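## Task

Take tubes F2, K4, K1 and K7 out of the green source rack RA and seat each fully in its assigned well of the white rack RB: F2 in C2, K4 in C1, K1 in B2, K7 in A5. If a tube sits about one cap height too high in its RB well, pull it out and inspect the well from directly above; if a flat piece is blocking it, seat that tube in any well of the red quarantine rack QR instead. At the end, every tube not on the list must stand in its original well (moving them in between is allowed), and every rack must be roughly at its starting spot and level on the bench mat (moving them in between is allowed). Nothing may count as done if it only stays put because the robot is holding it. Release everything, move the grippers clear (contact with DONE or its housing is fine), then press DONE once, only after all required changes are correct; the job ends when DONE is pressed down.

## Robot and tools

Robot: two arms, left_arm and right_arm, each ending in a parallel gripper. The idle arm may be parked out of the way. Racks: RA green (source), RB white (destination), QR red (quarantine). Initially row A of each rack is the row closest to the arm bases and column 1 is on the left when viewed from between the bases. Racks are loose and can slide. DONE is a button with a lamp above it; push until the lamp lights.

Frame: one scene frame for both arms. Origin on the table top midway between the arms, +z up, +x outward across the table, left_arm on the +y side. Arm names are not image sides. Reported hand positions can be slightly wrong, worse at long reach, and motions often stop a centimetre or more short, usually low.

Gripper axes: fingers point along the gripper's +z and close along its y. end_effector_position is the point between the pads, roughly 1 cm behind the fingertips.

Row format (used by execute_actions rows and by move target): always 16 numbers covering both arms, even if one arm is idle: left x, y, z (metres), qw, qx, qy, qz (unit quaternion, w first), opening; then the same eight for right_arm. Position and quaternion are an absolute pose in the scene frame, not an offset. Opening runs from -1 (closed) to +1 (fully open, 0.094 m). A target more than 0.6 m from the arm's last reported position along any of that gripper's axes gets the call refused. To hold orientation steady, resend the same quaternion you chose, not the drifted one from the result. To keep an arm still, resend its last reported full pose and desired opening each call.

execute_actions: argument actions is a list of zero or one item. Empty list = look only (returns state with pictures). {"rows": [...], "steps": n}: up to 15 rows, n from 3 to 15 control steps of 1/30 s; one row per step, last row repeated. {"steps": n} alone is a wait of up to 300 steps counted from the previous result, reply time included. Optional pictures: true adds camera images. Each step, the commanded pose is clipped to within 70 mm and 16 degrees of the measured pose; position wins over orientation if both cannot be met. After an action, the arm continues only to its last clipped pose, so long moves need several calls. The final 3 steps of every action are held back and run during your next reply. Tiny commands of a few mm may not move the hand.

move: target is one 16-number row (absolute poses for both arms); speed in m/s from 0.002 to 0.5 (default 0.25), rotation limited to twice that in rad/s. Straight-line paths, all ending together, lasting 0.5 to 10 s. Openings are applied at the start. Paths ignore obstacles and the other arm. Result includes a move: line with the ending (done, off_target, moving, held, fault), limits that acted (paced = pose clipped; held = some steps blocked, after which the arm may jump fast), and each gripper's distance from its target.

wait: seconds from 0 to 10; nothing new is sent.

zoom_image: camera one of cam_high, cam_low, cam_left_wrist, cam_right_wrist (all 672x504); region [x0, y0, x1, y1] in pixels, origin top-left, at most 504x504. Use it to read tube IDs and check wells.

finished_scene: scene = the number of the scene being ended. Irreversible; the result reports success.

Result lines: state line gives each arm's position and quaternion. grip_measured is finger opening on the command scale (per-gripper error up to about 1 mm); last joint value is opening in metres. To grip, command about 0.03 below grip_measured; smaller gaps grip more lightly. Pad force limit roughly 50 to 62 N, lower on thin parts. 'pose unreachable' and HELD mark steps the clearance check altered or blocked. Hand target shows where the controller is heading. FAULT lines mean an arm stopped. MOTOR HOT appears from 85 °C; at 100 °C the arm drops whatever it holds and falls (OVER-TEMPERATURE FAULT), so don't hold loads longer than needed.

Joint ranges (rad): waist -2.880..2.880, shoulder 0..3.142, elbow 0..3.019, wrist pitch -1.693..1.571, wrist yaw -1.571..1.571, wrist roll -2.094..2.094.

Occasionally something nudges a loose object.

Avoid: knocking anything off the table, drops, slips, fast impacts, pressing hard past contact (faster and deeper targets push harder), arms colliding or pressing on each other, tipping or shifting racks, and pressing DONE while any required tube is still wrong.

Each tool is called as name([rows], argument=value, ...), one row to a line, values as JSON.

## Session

execute_actions(actions=[])

Scene clock: 0.00 s of 20600.00 s.
left_arm: end_effector_position=(+0.5455, +0.2345, +0.4839) grip_measured=+1.000 end_effector_quat_wxyz=(+0.704, +0.051, +0.707, -0.043) | right_arm: end_effector_position=(+0.6390, -0.6973, +0.3054) grip_measured=+1.000 end_effector_quat_wxyz=(+0.538, +0.182, +0.818, -0.091)
Joint positions: left_arm=[-0.01   1.052  1.031  0.016  0.012  0.011  0.094] | right_arm=[-0.769  1.894  1.729 -0.258 -0.183 -0.03   0.094]
Joint velocities: left_arm=[-0.005 -0.005 -0.002 -0.007 -0.051  0.051  0.   ] | right_arm=[-0.015  0.005 -0.002 -0.002  0.007  0.022  0.   ]
Hand target (left_arm): +0.545, +0.235, +0.505; +0.718, +0.050, +0.693, -0.043
Hand target (right_arm): +0.643, -0.700, +0.327; +0.553, +0.178, +0.808, -0.097

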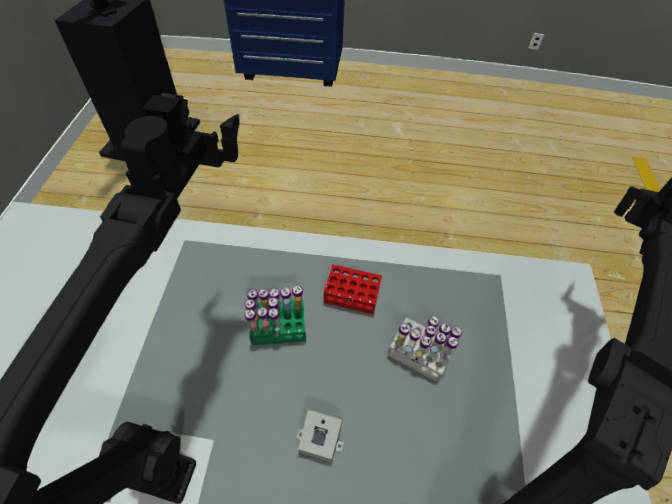

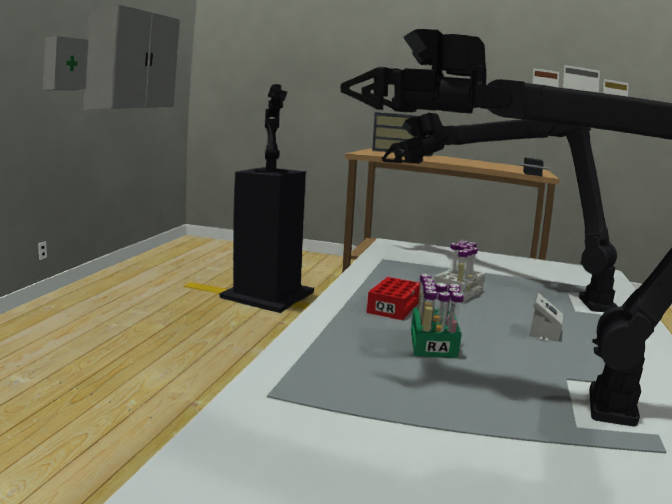

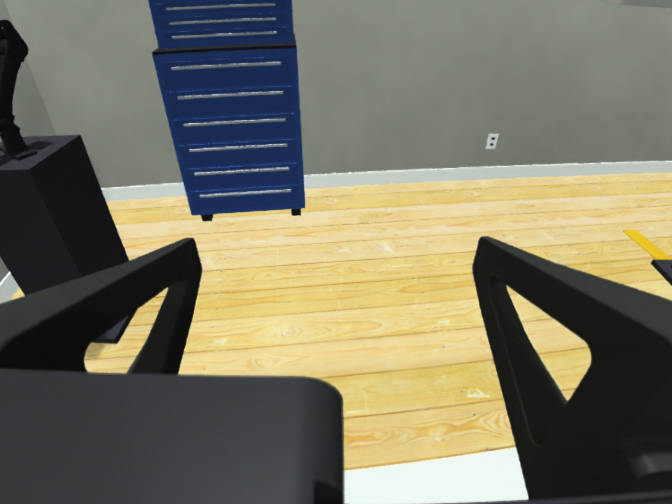

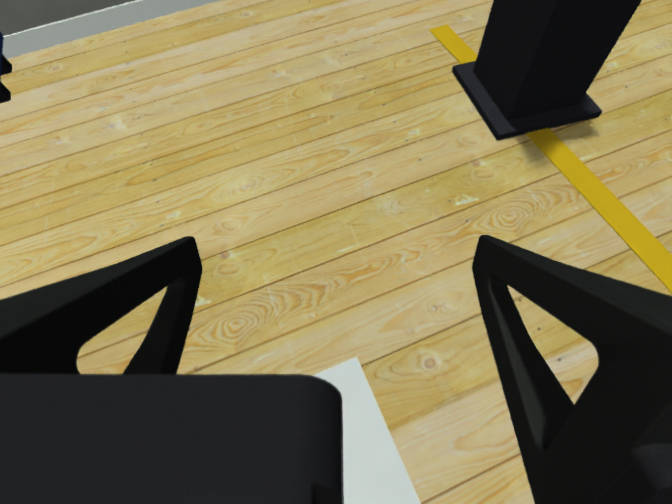

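move(target=[0.2,0.42,0.25,0,0,1,0,1,0.39,-0.21,0.23,0,0,1,0,-0.43], speed=0.35)

move(target=[0.2,0.42,0.25,0,0,1,0,1,0.405,0.14,0.23,0,-0.446,0.895,0,-0.43], speed=0.3)

Scene clock: 3.03 s of 20600.00 s.
left_arm: end_effector_position=(+0.2068, +0.4247, +0.2480) grip_measured=+1.000 end_effector_quat_wxyz=(+0.011, -0.003, +1.000, -0.003) | right_arm: end_effector_position=(+0.3964, -0.2045, +0.2289) grip_measured=-0.428 end_effector_quat_wxyz=(+0.007, -0.010, +1.000, -0.001)
Joint positions: left_arm=[ 0.739  0.881  0.954 -1.63   0.018  0.622  0.094] | right_arm=[-0.017  1.512  1.412 -1.458  0.003  0.145  0.027]
Joint velocities: left_arm=[ 0.005  0.005 -0.007 -0.007 -0.007  0.051  0.   ] | right_arm=[-0.015 -0.005  0.007  0.002  0.051 -0.022 -0.002]
Hand target (left_arm): +0.205, +0.425, +0.249; +0.003, -0.000, +1.000, -0.008
Hand target (right_arm): +0.398, -0.208, +0.227; -0.001, +0.002, +1.000, -0.001
Off the commanded pose (left_arm): 0.009 m, 1 deg.
Off the commanded pose (right_arm): 0.008 m, 1 deg.
Kept back: nothing.
move: done

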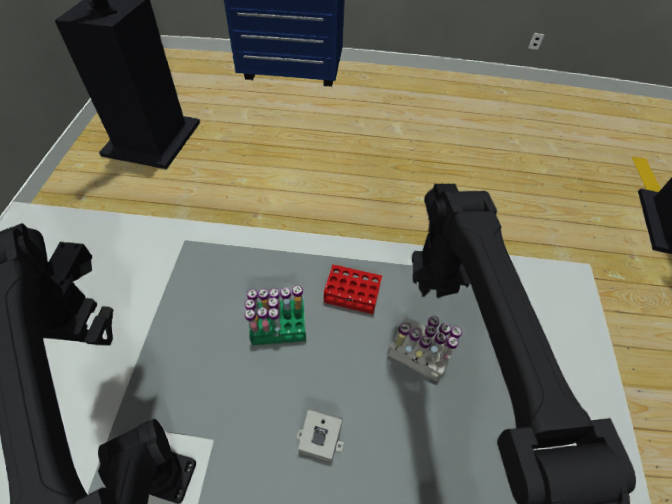

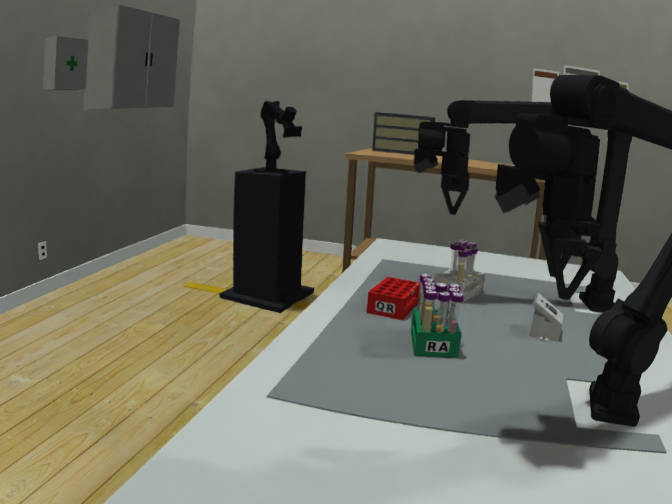

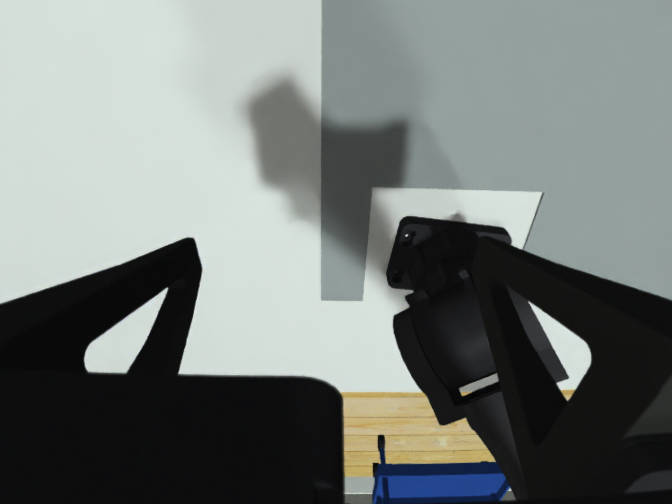

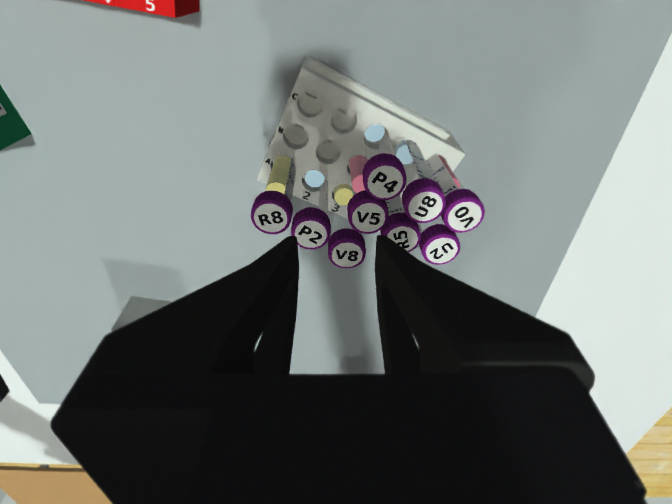

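Scene clock: 5.03 s of 20600.00 s.
left_arm: end_effector_position=(+0.2032, +0.4246, +0.2468) grip_measured=+1.000 end_effector_quat_wxyz=(+0.001, -0.002, +1.000, -0.001) | right_arm: end_effector_position=(+0.3994, +0.1326, +0.2188) grip_measured=-0.428 end_effector_quat_wxyz=(-0.014, -0.442, +0.897, -0.004)
Joint positions: left_arm=[ 0.737  0.881  0.951 -1.64   0.003  0.622  0.094] | right_arm=[ 0.56   1.973  2.005 -1.632 -0.001 -0.173  0.027]
Joint velocities: left_arm=[ 0.005 -0.005  0.002 -0.012  0.037  0.007  0.   ] | right_arm=[-0.005 -0.005  0.012 -0.022 -0.022 -0.051 -0.   ]
Hand target (left_arm): +0.200, +0.420, +0.250; -0.000, -0.000, +1.000, -0.000
Hand target (right_arm): +0.411, +0.138, +0.232; +0.001, -0.446, +0.895, +0.002
Off the commanded pose (left_arm): 0.006 m, 0 deg.
Off the commanded pose (right_arm): 0.015 m, 2 deg.
Kept back: nothing.
move: off_target (right_arm)

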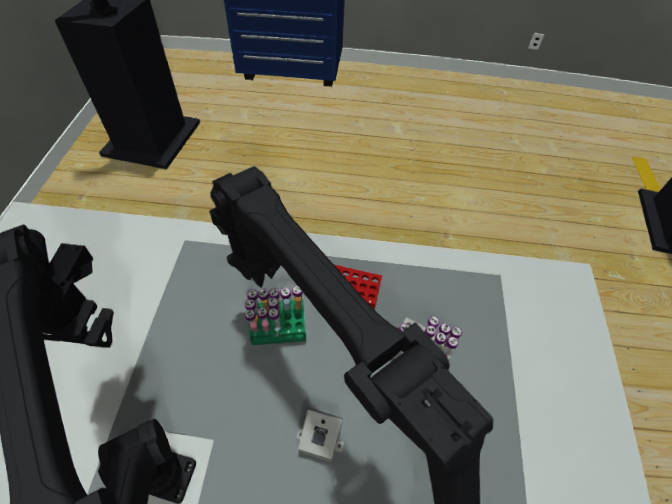

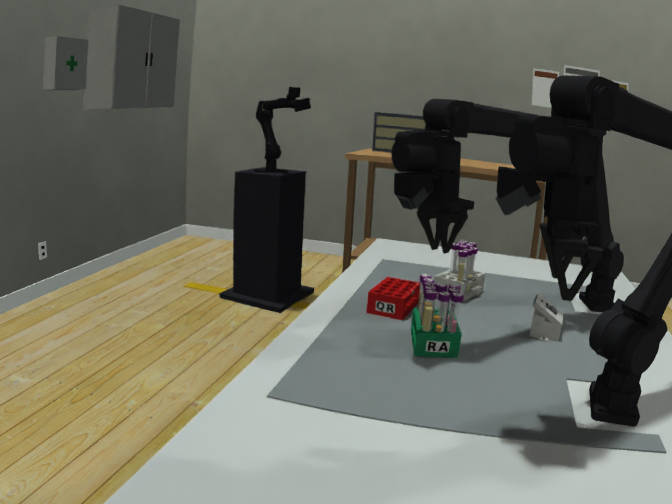

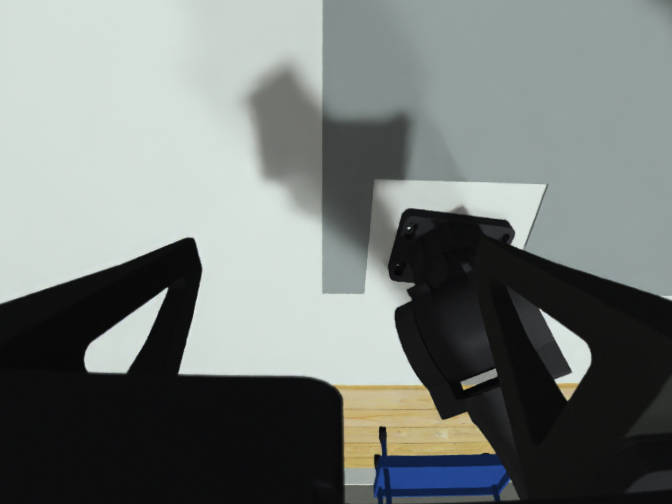

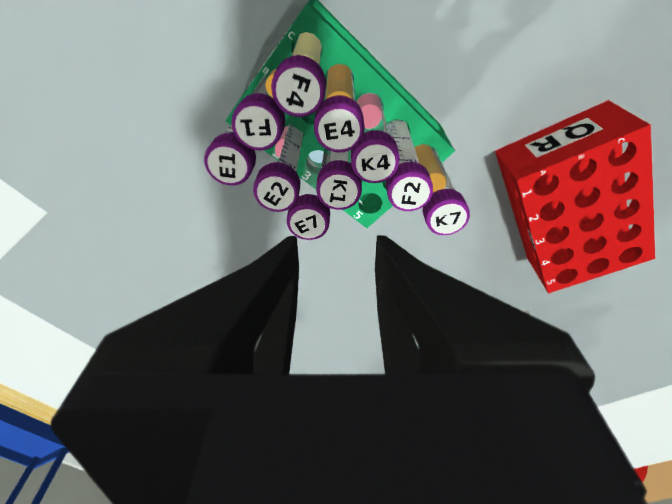

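move(target=[0.2,0.42,0.25,0,0,1,0,1,0.388,0.116,0.158,0,-0.07,0.9976,0,-0.38], speed=0.2)

Scene clock: 7.73 s of 20600.00 s.
left_arm: end_effector_position=(+0.2032, +0.4246, +0.2468) grip_measured=+1.000 end_effector_quat_wxyz=(+0.001, -0.002, +1.000, -0.001) | right_arm: end_effector_position=(+0.3842, +0.1187, +0.1458) grip_measured=-0.382 end_effector_quat_wxyz=(-0.014, -0.081, +0.997, -0.010)
Joint positions: left_arm=[ 0.737  0.881  0.951 -1.64   0.003  0.622  0.094] | right_arm=[ 0.559  1.932  1.75  -1.422 -0.002  0.579  0.029]
Joint velocities: left_arm=[-0.005  0.005  0.002  0.012 -0.022  0.007  0.   ] | right_arm=[0.005 0.015 0.017 0.007 0.037 0.007 0.   ]
Hand target (left_arm): +0.200, +0.420, +0.250; +0.000, -0.000, +1.000, -0.000
Hand target (right_arm): +0.388, +0.117, +0.158; -0.000, -0.070, +0.998, -0.000
Off the commanded pose (left_arm): 0.006 m, 0 deg.
Off the commanded pose (right_arm): 0.013 m, 2 deg.
Kept back: nothing.
move: off_target (right_arm)

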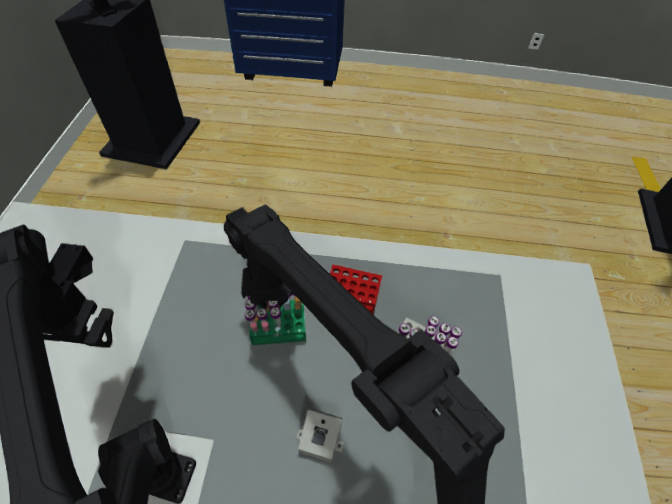

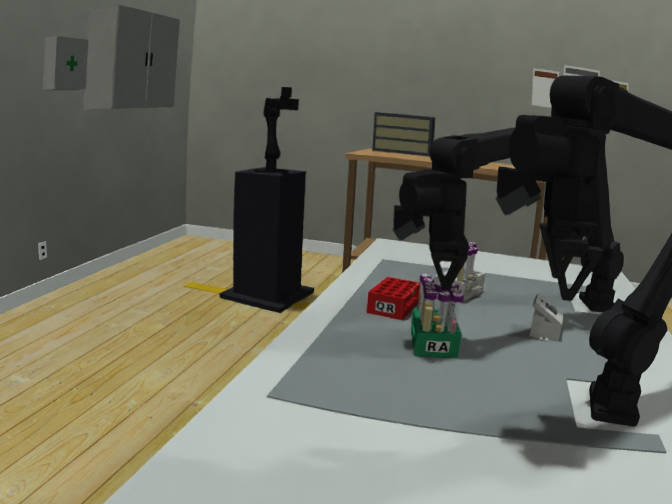

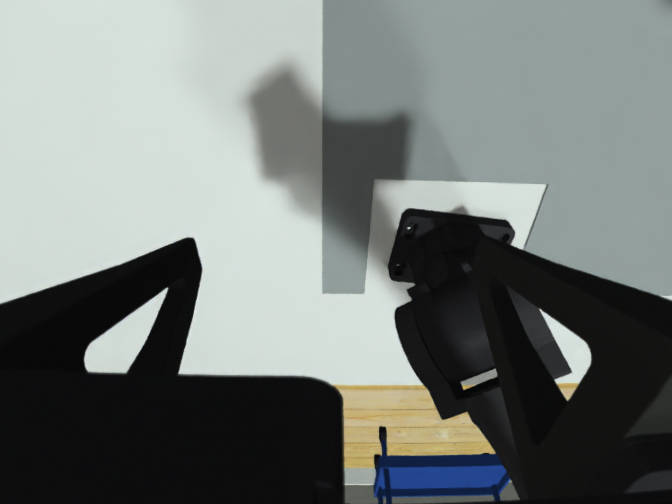

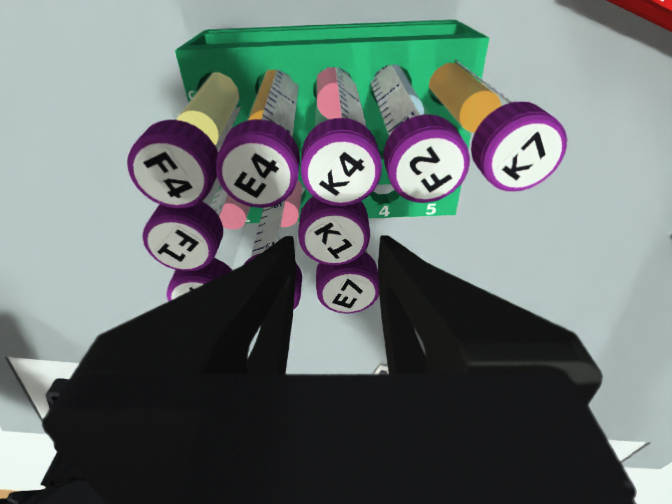

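move(target=[0.2,0.42,0.25,0,0,1,0,1,0.398,0.122,0.134,0.01,-0.08,0.9976,0.008,-0.38], speed=0.03)

Scene clock: 9.20 s of 20600.00 s.
left_arm: end_effector_position=(+0.2032, +0.4246, +0.2468) grip_measured=+1.000 end_effector_quat_wxyz=(+0.001, -0.002, +1.000, -0.001) | right_arm: end_effector_position=(+0.3933, +0.1245, +0.1363) grip_measured=-0.382 end_effector_quat_wxyz=(+0.006, -0.079, +0.997, +0.006)
Joint positions: left_arm=[ 0.737  0.881  0.951 -1.64   0.003  0.622  0.094] | right_arm=[ 0.556  1.932  1.725 -1.346 -0.002  0.581  0.029]
Joint velocities: left_arm=[-0.005  0.005 -0.002 -0.017  0.022  0.007  0.   ] | right_arm=[-0.015 -0.024 -0.002  0.022 -0.037  0.022  0.001]
Hand target (left_arm): +0.200, +0.420, +0.250; +0.000, -0.000, +1.000, -0.000
Hand target (right_arm): +0.398, +0.122, +0.134; +0.010, -0.080, +0.997, +0.008
Off the commanded pose (left_arm): 0.006 m, 0 deg.
Off the commanded pose (right_arm): 0.006 m, 1 deg.
Kept back: nothing.
move: done

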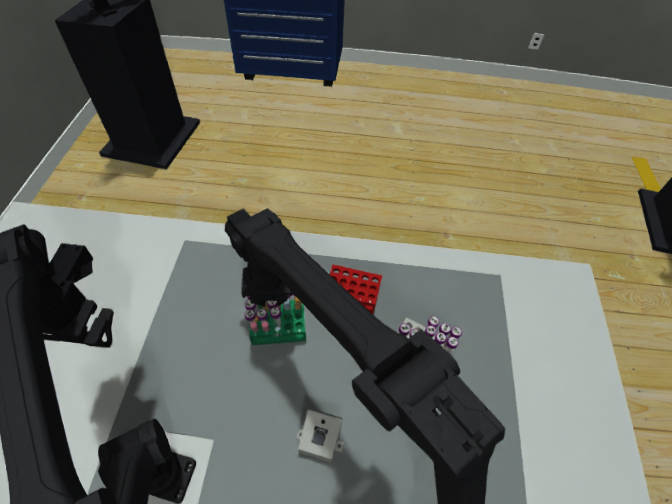

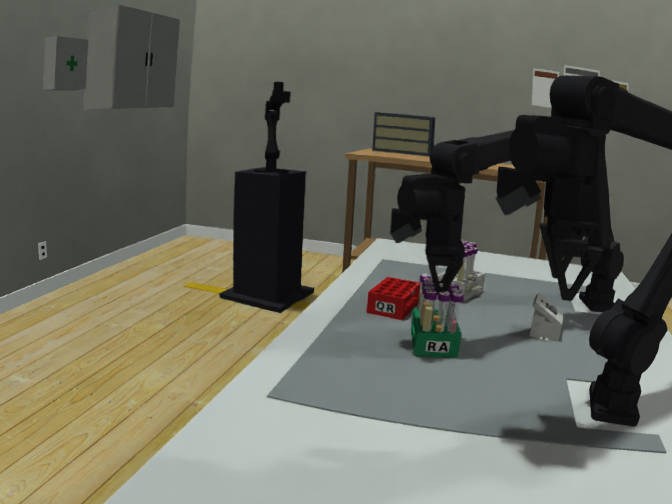

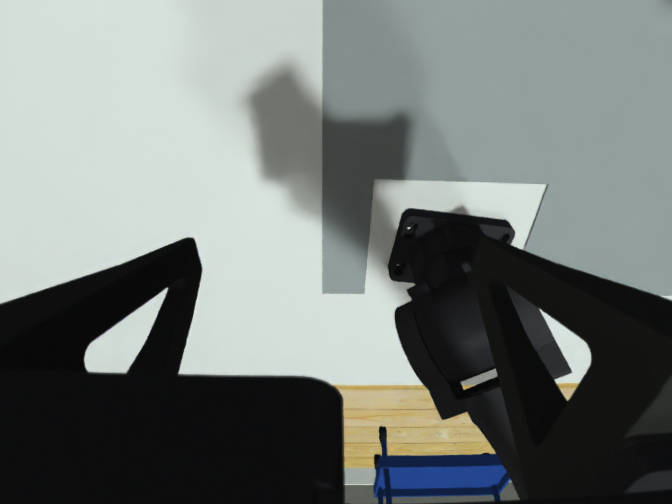

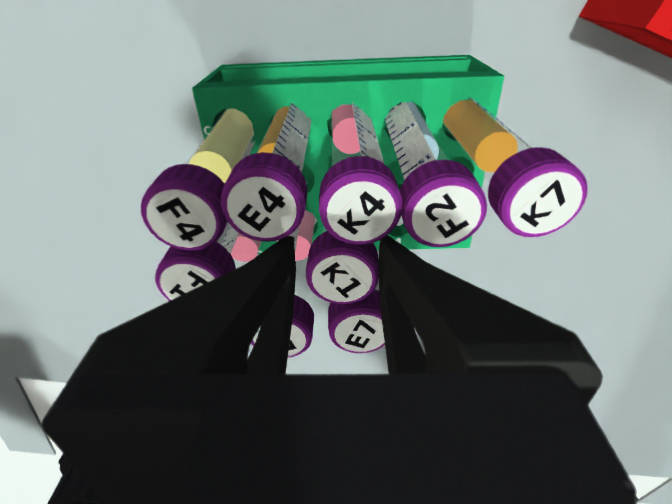

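execute_actions([
  {"rows":[[0.2,0.42,0.25,0,0,1,0,1,0.391,0.118,0.134,0,-0.08,0.9976,0,-0.42],[0.2,0.42,0.25,0,0,1,0,1,0.391,0.118,0.134,0,-0.08,0.9976,0,-0.46],[0.2,0.42,0.25,0,0,1,0,1,0.391,0.118,0.134,0,-0.08,0.9976,0,-0.5],[0.2,0.42,0.25,0,0,1,0,1,0.391,0.118,0.134,0,-0.08,0.9976,0,-0.5],[0.2,0.42,0.25,0,0,1,0,1,0.391,0.118,0.134,0,-0.08,0.9976,0,-0.575]],"steps":15},
])

Scene clock: 9.80 s of 20600.00 s.
left_arm: end_effector_position=(+0.2032, +0.4245, +0.2468) grip_measured=+1.000 end_effector_quat_wxyz=(+0.001, -0.001, +1.000, -0.001) | right_arm: end_effector_position=(+0.3924, +0.1229, +0.1343) grip_measured=-0.547 end_effector_quat_wxyz=(+0.005, -0.079, +0.997, +0.004)
Joint positions: left_arm=[ 0.736  0.881  0.951 -1.64   0.002  0.622  0.094] | right_arm=[ 0.556  1.932  1.72  -1.346  0.     0.581  0.021]
Joint velocities: left_arm=[-0.015 -0.005 -0.002  0.002 -0.007  0.037  0.   ] | right_arm=[-0.005  0.015  0.007 -0.017  0.037  0.022  0.   ]
Steps of this call (steps 1 to 6: nothing new was sent; steps 7 to 18: the first 12 steps of this action). Readings (end_effector_position):
7: left_arm (+0.2032, +0.4246, +0.2468) | right_arm (+0.3931, +0.1243, +0.1360)
8: left_arm (+0.2031, +0.4246, +0.2468) | right_arm (+0.3927, +0.1240, +0.1354)
10: left_arm (+0.2032, +0.4245, +0.2468) | right_arm (+0.3923, +0.1232, +0.1344)
14: left_arm (+0.2032, +0.4245, +0.2468) | right_arm (+0.3924, +0.1229, +0.1343)
18: the state above

execute_actions([
  {"rows":[[0.2,0.42,0.25,0,0,1,0,1,0.394,0.122,0.140,0.004,-0.08,0.9976,0.003,-0.575],[0.2,0.42,0.25,0,0,1,0,1,0.396,0.125,0.145,0.009,-0.08,0.9976,0.007,-0.575],[0.2,0.42,0.25,0,0,1,0,1,0.399,0.128,0.150,0.013,-0.08,0.9976,0.010,-0.575],[0.2,0.42,0.25,0,0,1,0,1,0.401,0.130,0.155,0.018,-0.08,0.9976,0.014,-0.575],[0.2,0.42,0.25,0,0,1,0,1,0.403,0.132,0.160,0.022,-0.08,0.9976,0.017,-0.575],[0.2,0.42,0.25,0,0,1,0,1,0.403,0.132,0.163,0.022,-0.08,0.9976,0.017,-0.575],[0.2,0.42,0.25,0,0,1,0,1,0.403,0.132,0.166,0.022,-0.08,0.9976,0.017,-0.575],[0.2,0.42,0.25,0,0,1,0,1,0.403,0.132,0.169,0.022,-0.08,0.9976,0.017,-0.575],[0.2,0.42,0.25,0,0,1,0,1,0.403,0.132,0.172,0.022,-0.08,0.9976,0.017,-0.575],[0.2,0.42,0.25,0,0,1,0,1,0.403,0.132,0.175,0.022,-0.08,0.9976,0.017,-0.575],[0.2,0.42,0.25,0,0,1,0,1,0.403,0.132,0.178,0.022,-0.08,0.9976,0.017,-0.575],[0.2,0.42,0.25,0,0,1,0,1,0.403,0.132,0.181,0.022,-0.08,0.9976,0.017,-0.575],[0.2,0.42,0.25,0,0,1,0,1,0.403,0.132,0.184,0.022,-0.08,0.9976,0.017,-0.575],[0.2,0.42,0.25,0,0,1,0,1,0.403,0.132,0.187,0.022,-0.08,0.9976,0.017,-0.575],[0.2,0.42,0.25,0,0,1,0,1,0.403,0.132,0.19,0.022,-0.08,0.9976,0.017,-0.575]]},
])

execute_actions([
  {"rows":[[0.2,0.42,0.25,0,0,1,0,1,0.403,0.132,0.193,0.022,-0.08,0.9976,0.017,-0.575],[0.2,0.42,0.25,0,0,1,0,1,0.403,0.132,0.196,0.022,-0.08,0.9976,0.017,-0.575],[0.2,0.42,0.25,0,0,1,0,1,0.403,0.132,0.2,0.022,-0.08,0.9976,0.017,-0.575],[0.2,0.42,0.25,0,0,1,0,1,0.403,0.132,0.204,0.022,-0.08,0.9976,0.017,-0.575],[0.2,0.42,0.25,0,0,1,0,1,0.403,0.132,0.208,0.022,-0.08,0.9976,0.017,-0.575],[0.2,0.42,0.25,0,0,1,0,1,0.403,0.132,0.212,0.022,-0.08,0.9976,0.017,-0.575],[0.2,0.42,0.25,0,0,1,0,1,0.403,0.132,0.216,0.022,-0.08,0.9976,0.017,-0.575],[0.2,0.42,0.25,0,0,1,0,1,0.403,0.132,0.22,0.022,-0.08,0.9976,0.017,-0.575],[0.2,0.42,0.25,0,0,1,0,1,0.403,0.132,0.224,0.022,-0.08,0.9976,0.017,-0.575],[0.2,0.42,0.25,0,0,1,0,1,0.403,0.132,0.228,0.022,-0.08,0.9976,0.017,-0.575],[0.2,0.42,0.25,0,0,1,0,1,0.403,0.132,0.232,0.022,-0.08,0.9976,0.017,-0.575],[0.2,0.42,0.25,0,0,1,0,1,0.403,0.132,0.235,0.022,-0.08,0.9976,0.017,-0.575]]},
], pictures=true)

Scene clock: 11.83 s of 20600.00 s.
left_arm: end_effector_position=(+0.2032, +0.4245, +0.2468) grip_measured=+1.000 end_effector_quat_wxyz=(+0.001, -0.001, +1.000, -0.001) | right_arm: end_effector_position=(+0.3913, +0.1219, +0.1430) grip_measured=-0.547 end_effector_quat_wxyz=(-0.001, -0.079, +0.997, -0.000)
Joint positions: left_arm=[ 0.736  0.881  0.951 -1.64   0.002  0.622  0.094] | right_arm=[ 0.556  1.932  1.743 -1.383  0.     0.581  0.021]
Joint velocities: left_arm=[ 0.005 -0.005 -0.017 -0.007 -0.037 -0.007  0.   ] | right_arm=[-0.015 -0.005  0.168 -0.222  0.037  0.037  0.001]
Off your previous action's commanded pose (left_arm): 0.006 m, 0 deg at its last step (step 3 of this call).
Off your previous action's commanded pose (right_arm): 0.005 m, 1 deg at its last step (step 3 of this call).
Steps of this call (steps 1 to 3: the last 3 steps of your previous action; steps 4 to 49: nothing new was sent; steps 50 to 61: the first 12 steps of this action). Readings (end_effector_position):
50: left_arm (+0.2032, +0.4245, +0.2468) | right_arm (+0.3922, +0.1228, +0.1343)
51: left_arm (+0.2032, +0.4245, +0.2468) | right_arm (+0.3920, +0.1226, +0.1343)
53: left_arm (+0.2032, +0.4245, +0.2468) | right_arm (+0.3918, +0.1224, +0.1343)
57: left_arm (+0.2032, +0.4245, +0.2468) | right_arm (+0.3912, +0.1219, +0.1358)
61: the state above

Scene clock: 12.33 s of 20600.00 s.
left_arm: end_effector_position=(+0.2032, +0.4245, +0.2468) grip_measured=+1.000 end_effector_quat_wxyz=(+0.001, -0.001, +1.000, -0.001) | right_arm: end_effector_position=(+0.3926, +0.1231, +0.1876) grip_measured=-0.547 end_effector_quat_wxyz=(-0.007, -0.079, +0.997, -0.005)
Joint positions: left_arm=[ 0.736  0.881  0.951 -1.64   0.002  0.622  0.094] | right_arm=[ 0.556  1.932  1.861 -1.517  0.     0.581  0.021]
Joint velocities: left_arm=[ 0.005 -0.005 -0.012  0.012 -0.066 -0.022  0.   ] | right_arm=[-0.005  0.015  0.31  -0.295  0.007  0.037 -0.002]
Off your previous action's commanded pose (left_arm): 0.006 m, 0 deg at its last step (step 3 of this call).
Off your previous action's commanded pose (right_arm): 0.042 m, 3 deg at its last step (step 3 of this call).
Steps of this call (steps 1 to 3: the last 3 steps of your previous action; steps 4 to 15: the first 12 steps of this action). Readings (end_effector_position):
4: left_arm (+0.2032, +0.4245, +0.2468) | right_arm (+0.3919, +0.1225, +0.1529)
5: left_arm (+0.2032, +0.4245, +0.2468) | right_arm (+0.3920, +0.1226, +0.1555)
7: left_arm (+0.2032, +0.4245, +0.2468) | right_arm (+0.3921, +0.1226, +0.1607)
11: left_arm (+0.2032, +0.4245, +0.2468) | right_arm (+0.3918, +0.1224, +0.1728)
15: the state above

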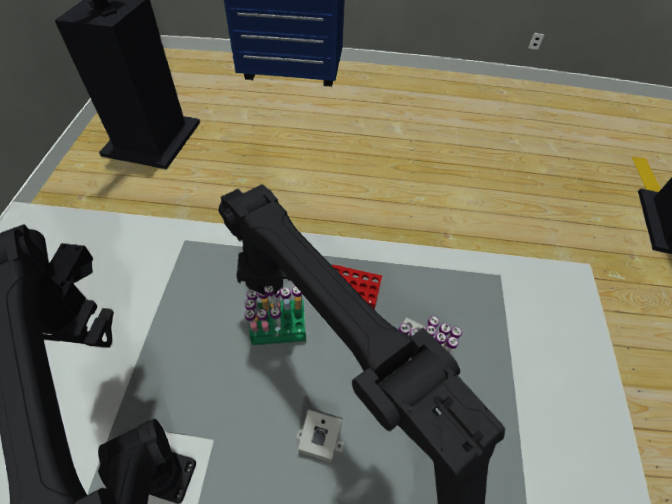

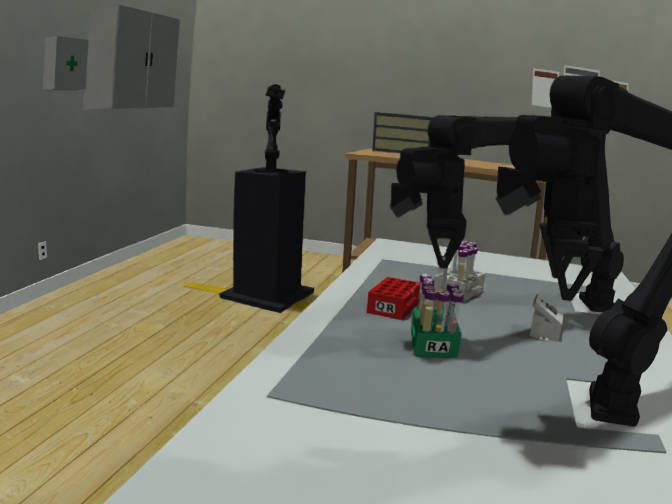

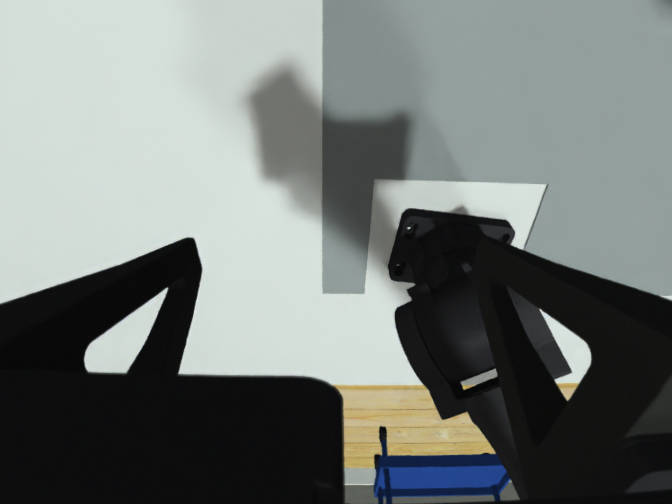

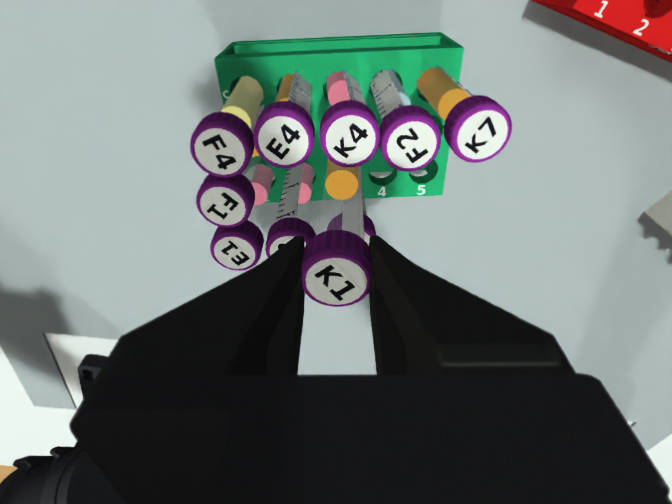

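move(target=[0.2,0.42,0.25,0,0,1,0,1,0.41,-0.14,0.225,0,-0.174,0.985,0,-0.575], speed=0.2)

move(target=[0.2,0.42,0.25,0,0,1,0,1,0.376,-0.199,0.185,0,-0.174,0.985,0,-0.575], speed=0.08)

Scene clock: 14.67 s of 20600.00 s.
left_arm: end_effector_position=(+0.2032, +0.4245, +0.2468) grip_measured=+1.000 end_effector_quat_wxyz=(+0.001, -0.001, +1.000, -0.001) | right_arm: end_effector_position=(+0.4055, -0.1432, +0.2173) grip_measured=-0.547 end_effector_quat_wxyz=(-0.013, -0.162, +0.987, -0.004)
Joint positions: left_arm=[ 0.736  0.881  0.951 -1.64   0.002  0.622  0.094] | right_arm=[ 0.108  1.599  1.483 -1.481  0.004 -0.036  0.021]
Joint velocities: left_arm=[-0.015 -0.015  0.007  0.007  0.037  0.051  0.   ] | right_arm=[-0.005 -0.005 -0.012 -0.002  0.037  0.007 -0.001]
Hand target (left_arm): +0.200, +0.420, +0.250; -0.000, +0.000, +1.000, -0.000
Hand target (right_arm): +0.405, -0.140, +0.224; +0.000, -0.174, +0.985, -0.001
Off your previous action's commanded pose (left_arm): 0.006 m, 0 deg at its last step (step 3 of this call).
Off your previous action's commanded pose (right_arm): 0.039 m, 4 deg at its last step (step 3 of this call).
Off the commanded pose (left_arm): 0.006 m, 0 deg.
Off the commanded pose (right_arm): 0.009 m, 2 deg.
Kept back: nothing.
move: done

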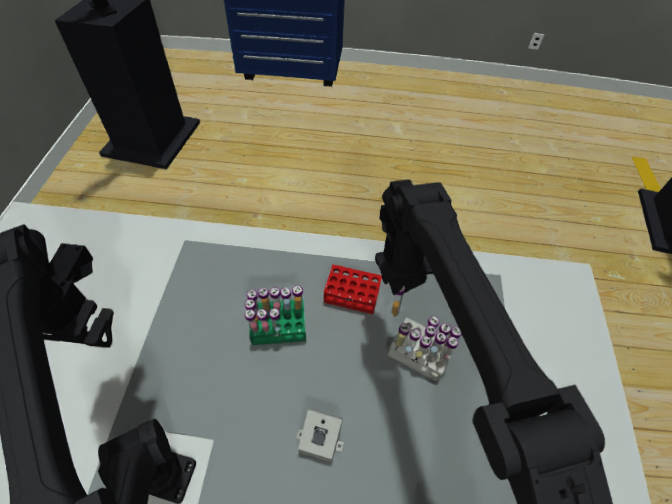

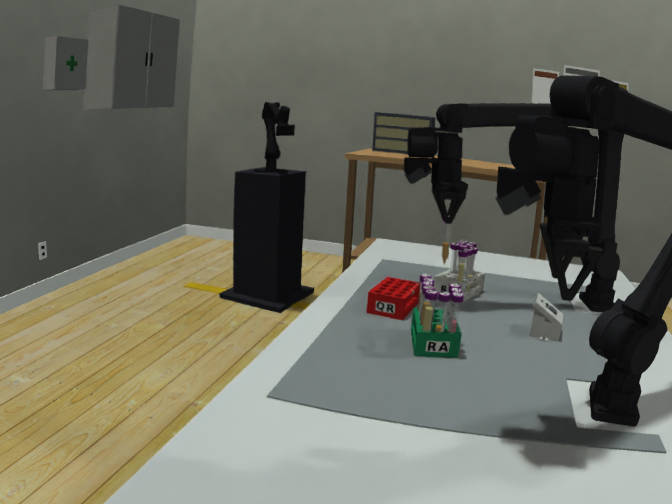

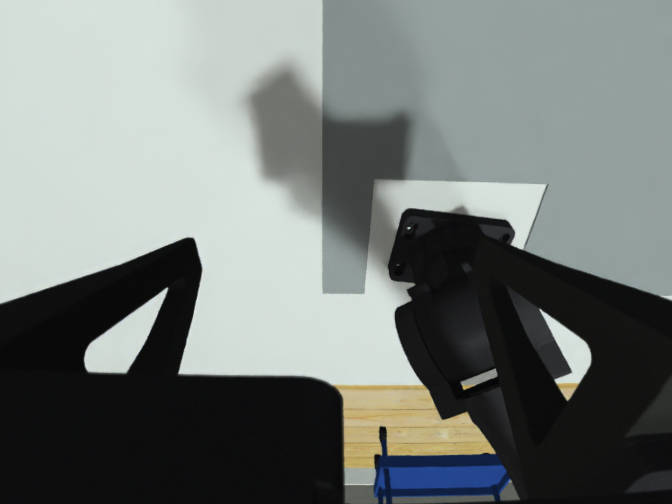

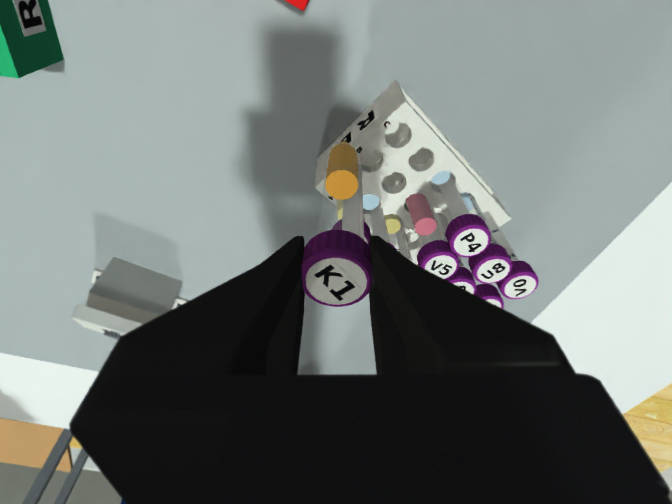

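Scene clock: 15.90 s of 20600.00 s.
left_arm: end_effector_position=(+0.2032, +0.4245, +0.2468) grip_measured=+1.000 end_effector_quat_wxyz=(+0.001, -0.001, +1.000, -0.001) | right_arm: end_effector_position=(+0.3737, -0.1973, +0.1762) grip_measured=-0.547 end_effector_quat_wxyz=(-0.017, -0.168, +0.986, -0.002)
Joint positions: left_arm=[ 0.736  0.881  0.951 -1.64   0.002  0.622  0.094] | right_arm=[ 0.008  1.511  1.271 -1.365  0.004 -0.147  0.021]
Joint velocities: left_arm=[ 0.024 -0.005 -0.012 -0.032  0.066  0.051  0.   ] | right_arm=[-0.015 -0.005  0.007 -0.007  0.022  0.007  0.001]
Hand target (left_arm): +0.200, +0.420, +0.250; -0.000, +0.000, +1.000, -0.000
Hand target (right_arm): +0.375, -0.198, +0.184; -0.000, -0.174, +0.985, -0.000
Off the commanded pose (left_arm): 0.006 m, 0 deg.
Off the commanded pose (right_arm): 0.009 m, 2 deg.
Kept back: nothing.
move: done

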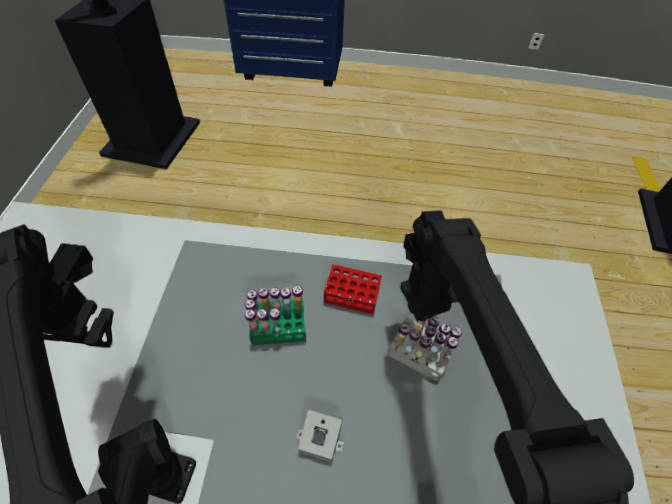

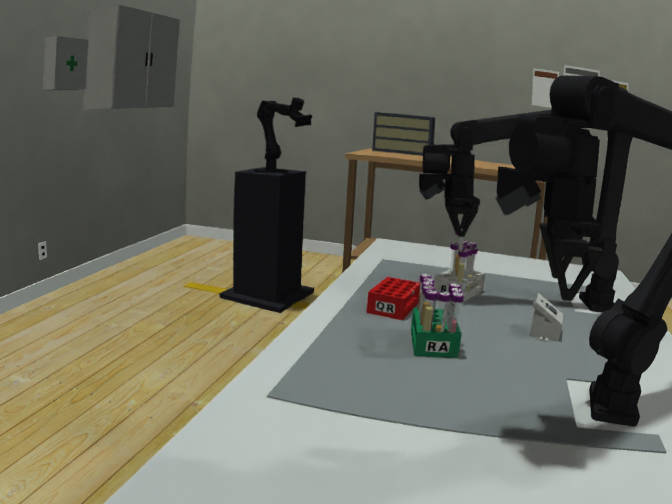

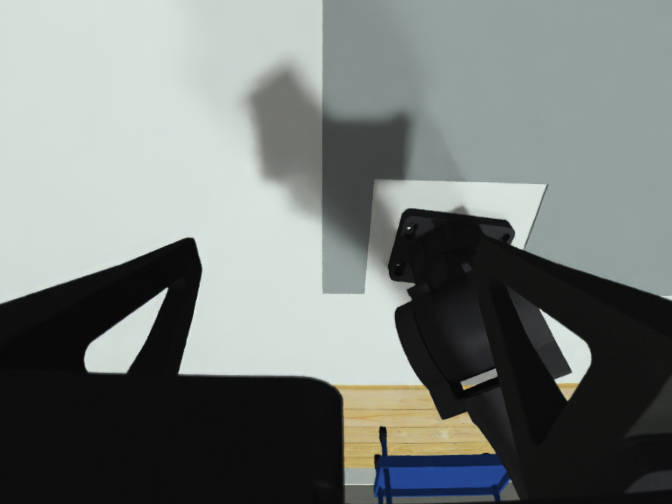

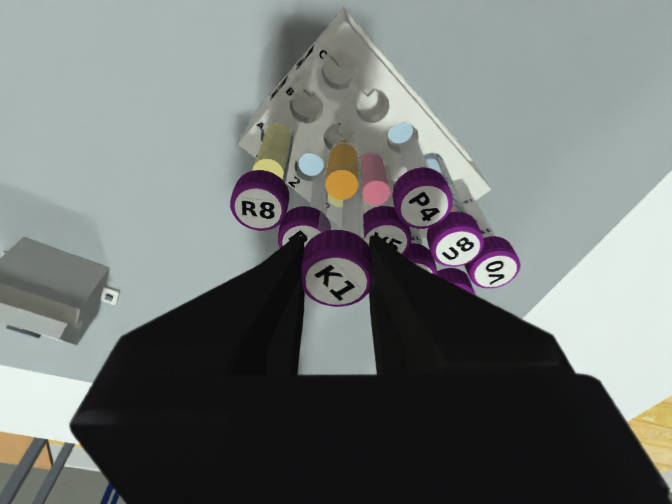

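move(target=[0.2,0.42,0.25,0,0,1,0,1,0.378,-0.195,0.155,0.005,-0.174,0.985,0,-0.575], speed=0.03)

Scene clock: 17.13 s of 20600.00 s.
left_arm: end_effector_position=(+0.2032, +0.4245, +0.2468) grip_measured=+1.000 end_effector_quat_wxyz=(+0.001, -0.001, +1.000, -0.001) | right_arm: end_effector_position=(+0.3747, -0.1965, +0.1560) grip_measured=-0.547 end_effector_quat_wxyz=(-0.004, -0.169, +0.986, -0.000)
Joint positions: left_arm=[ 0.736  0.881  0.951 -1.64   0.002  0.622  0.094] | right_arm=[ 0.008  1.511  1.217 -1.284  0.    -0.149  0.021]
Joint velocities: left_arm=[-0.024 -0.005 -0.002  0.002 -0.066 -0.007  0.   ] | right_arm=[-0.015 -0.024 -0.022 -0.007  0.007 -0.022  0.001]
Hand target (left_arm): +0.200, +0.420, +0.250; -0.000, +0.000, +1.000, -0.000
Hand target (right_arm): +0.378, -0.195, +0.155; +0.005, -0.174, +0.985, +0.000
Off the commanded pose (left_arm): 0.006 m, 0 deg.
Off the commanded pose (right_arm): 0.004 m, 1 deg.
Kept back: nothing.
move: done

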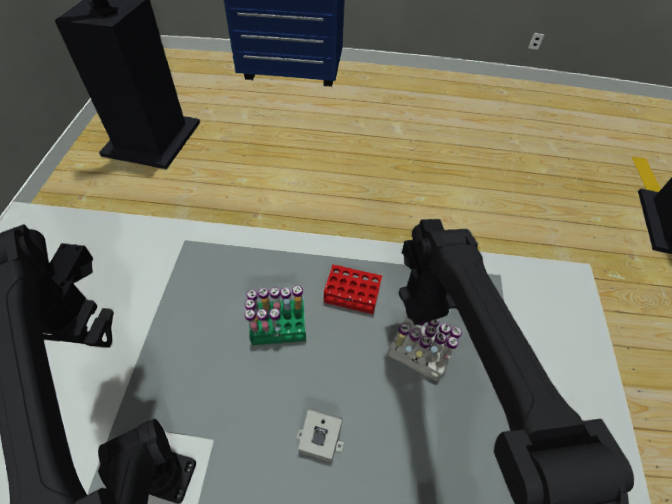

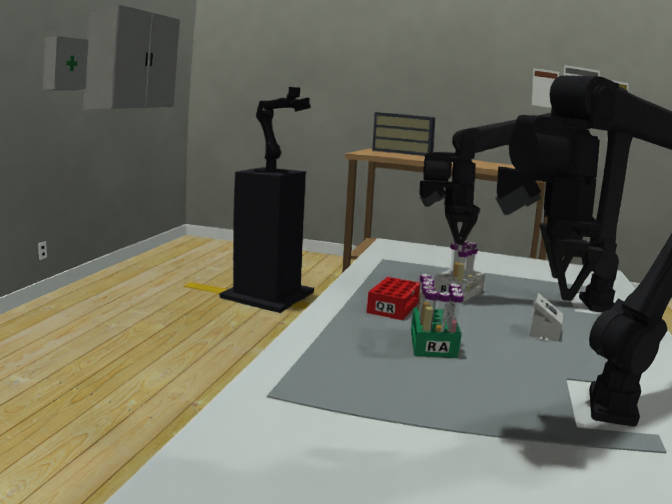

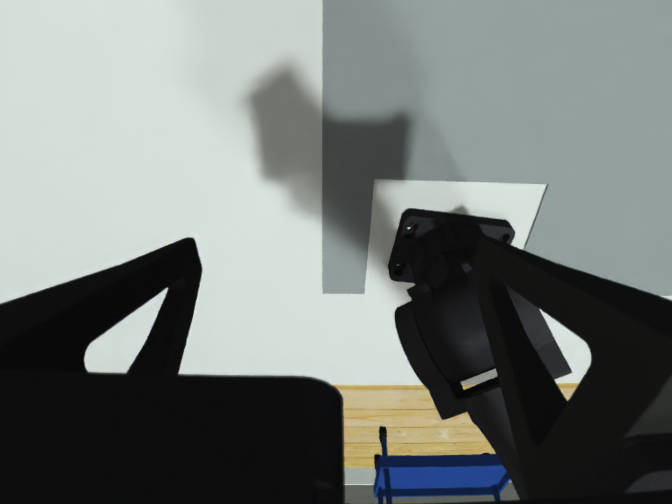

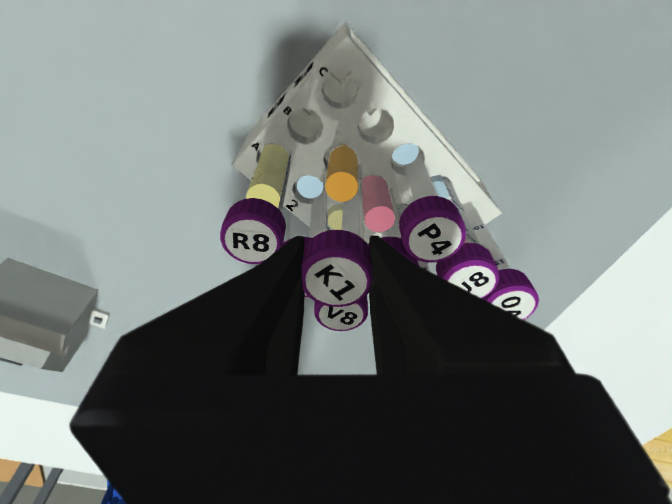

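move(target=[0.2,0.42,0.25,0,0,1,0,1,0.376,-0.196,0.116,0,-0.174,0.985,0,-0.575], speed=0.03)

Scene clock: 18.93 s of 20600.00 s.
left_arm: end_effector_position=(+0.2032, +0.4245, +0.2468) grip_measured=+1.000 end_effector_quat_wxyz=(+0.001, -0.001, +1.000, -0.001) | right_arm: end_effector_position=(+0.3737, -0.1963, +0.1293) grip_measured=-0.547 end_effector_quat_wxyz=(+0.003, -0.169, +0.986, +0.001)
Joint positions: left_arm=[ 0.736  0.881  0.951 -1.64   0.002  0.622  0.094] | right_arm=[ 0.008  1.523  1.157 -1.198 -0.001 -0.149  0.021]
Joint velocities: left_arm=[-0.005 -0.005  0.012  0.002 -0.022  0.007  0.   ] | right_arm=[-0.005 -0.015  0.012 -0.007  0.022  0.022 -0.   ]
Hand target (left_arm): +0.200, +0.420, +0.250; -0.000, +0.000, +1.000, -0.000
Hand target (right_arm): +0.376, -0.196, +0.116; -0.000, -0.174, +0.985, +0.000
Off the commanded pose (left_arm): 0.006 m, 0 deg.
Off the commanded pose (right_arm): 0.014 m, 1 deg.
Kept back: nothing.
move: off_target (right_arm)

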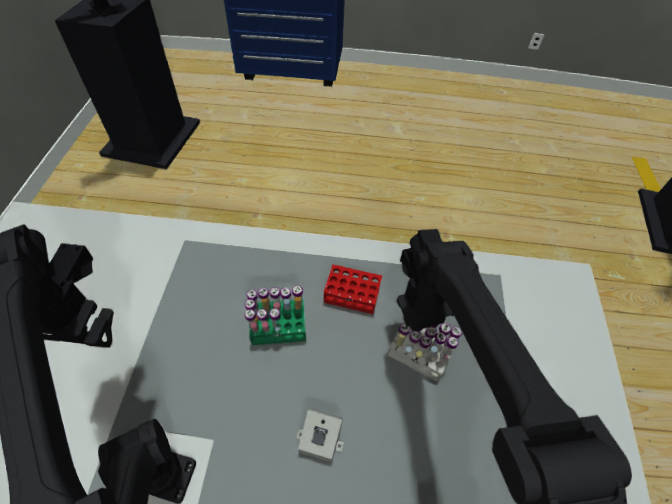

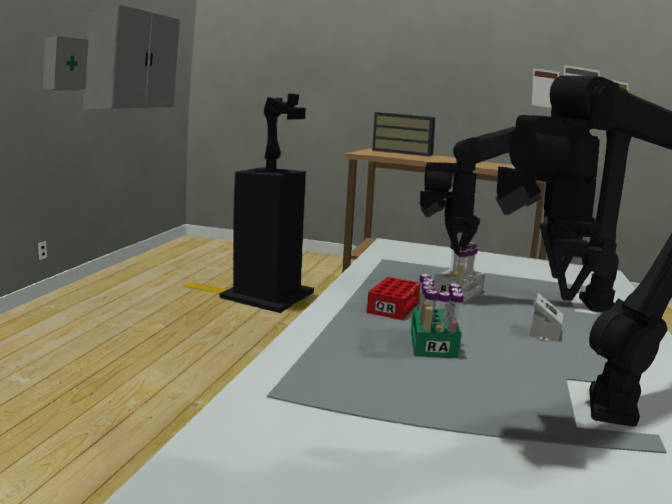

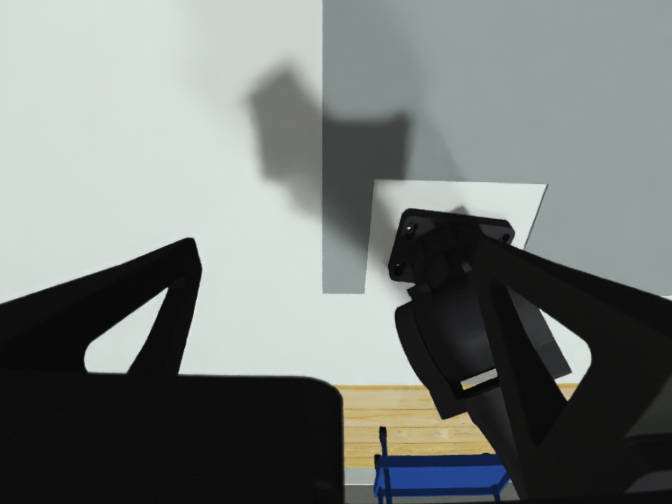

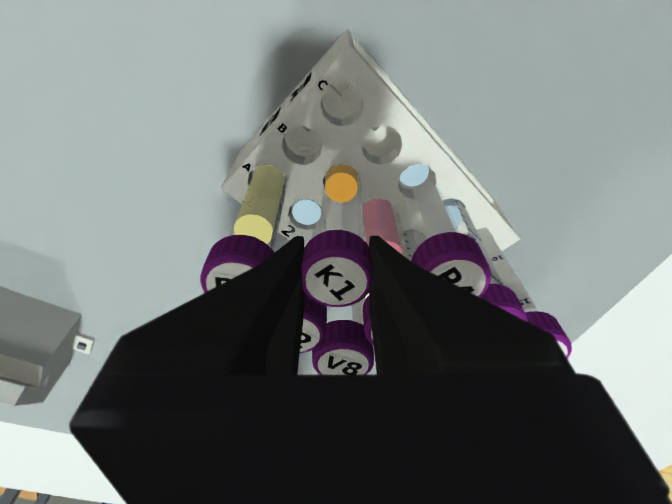

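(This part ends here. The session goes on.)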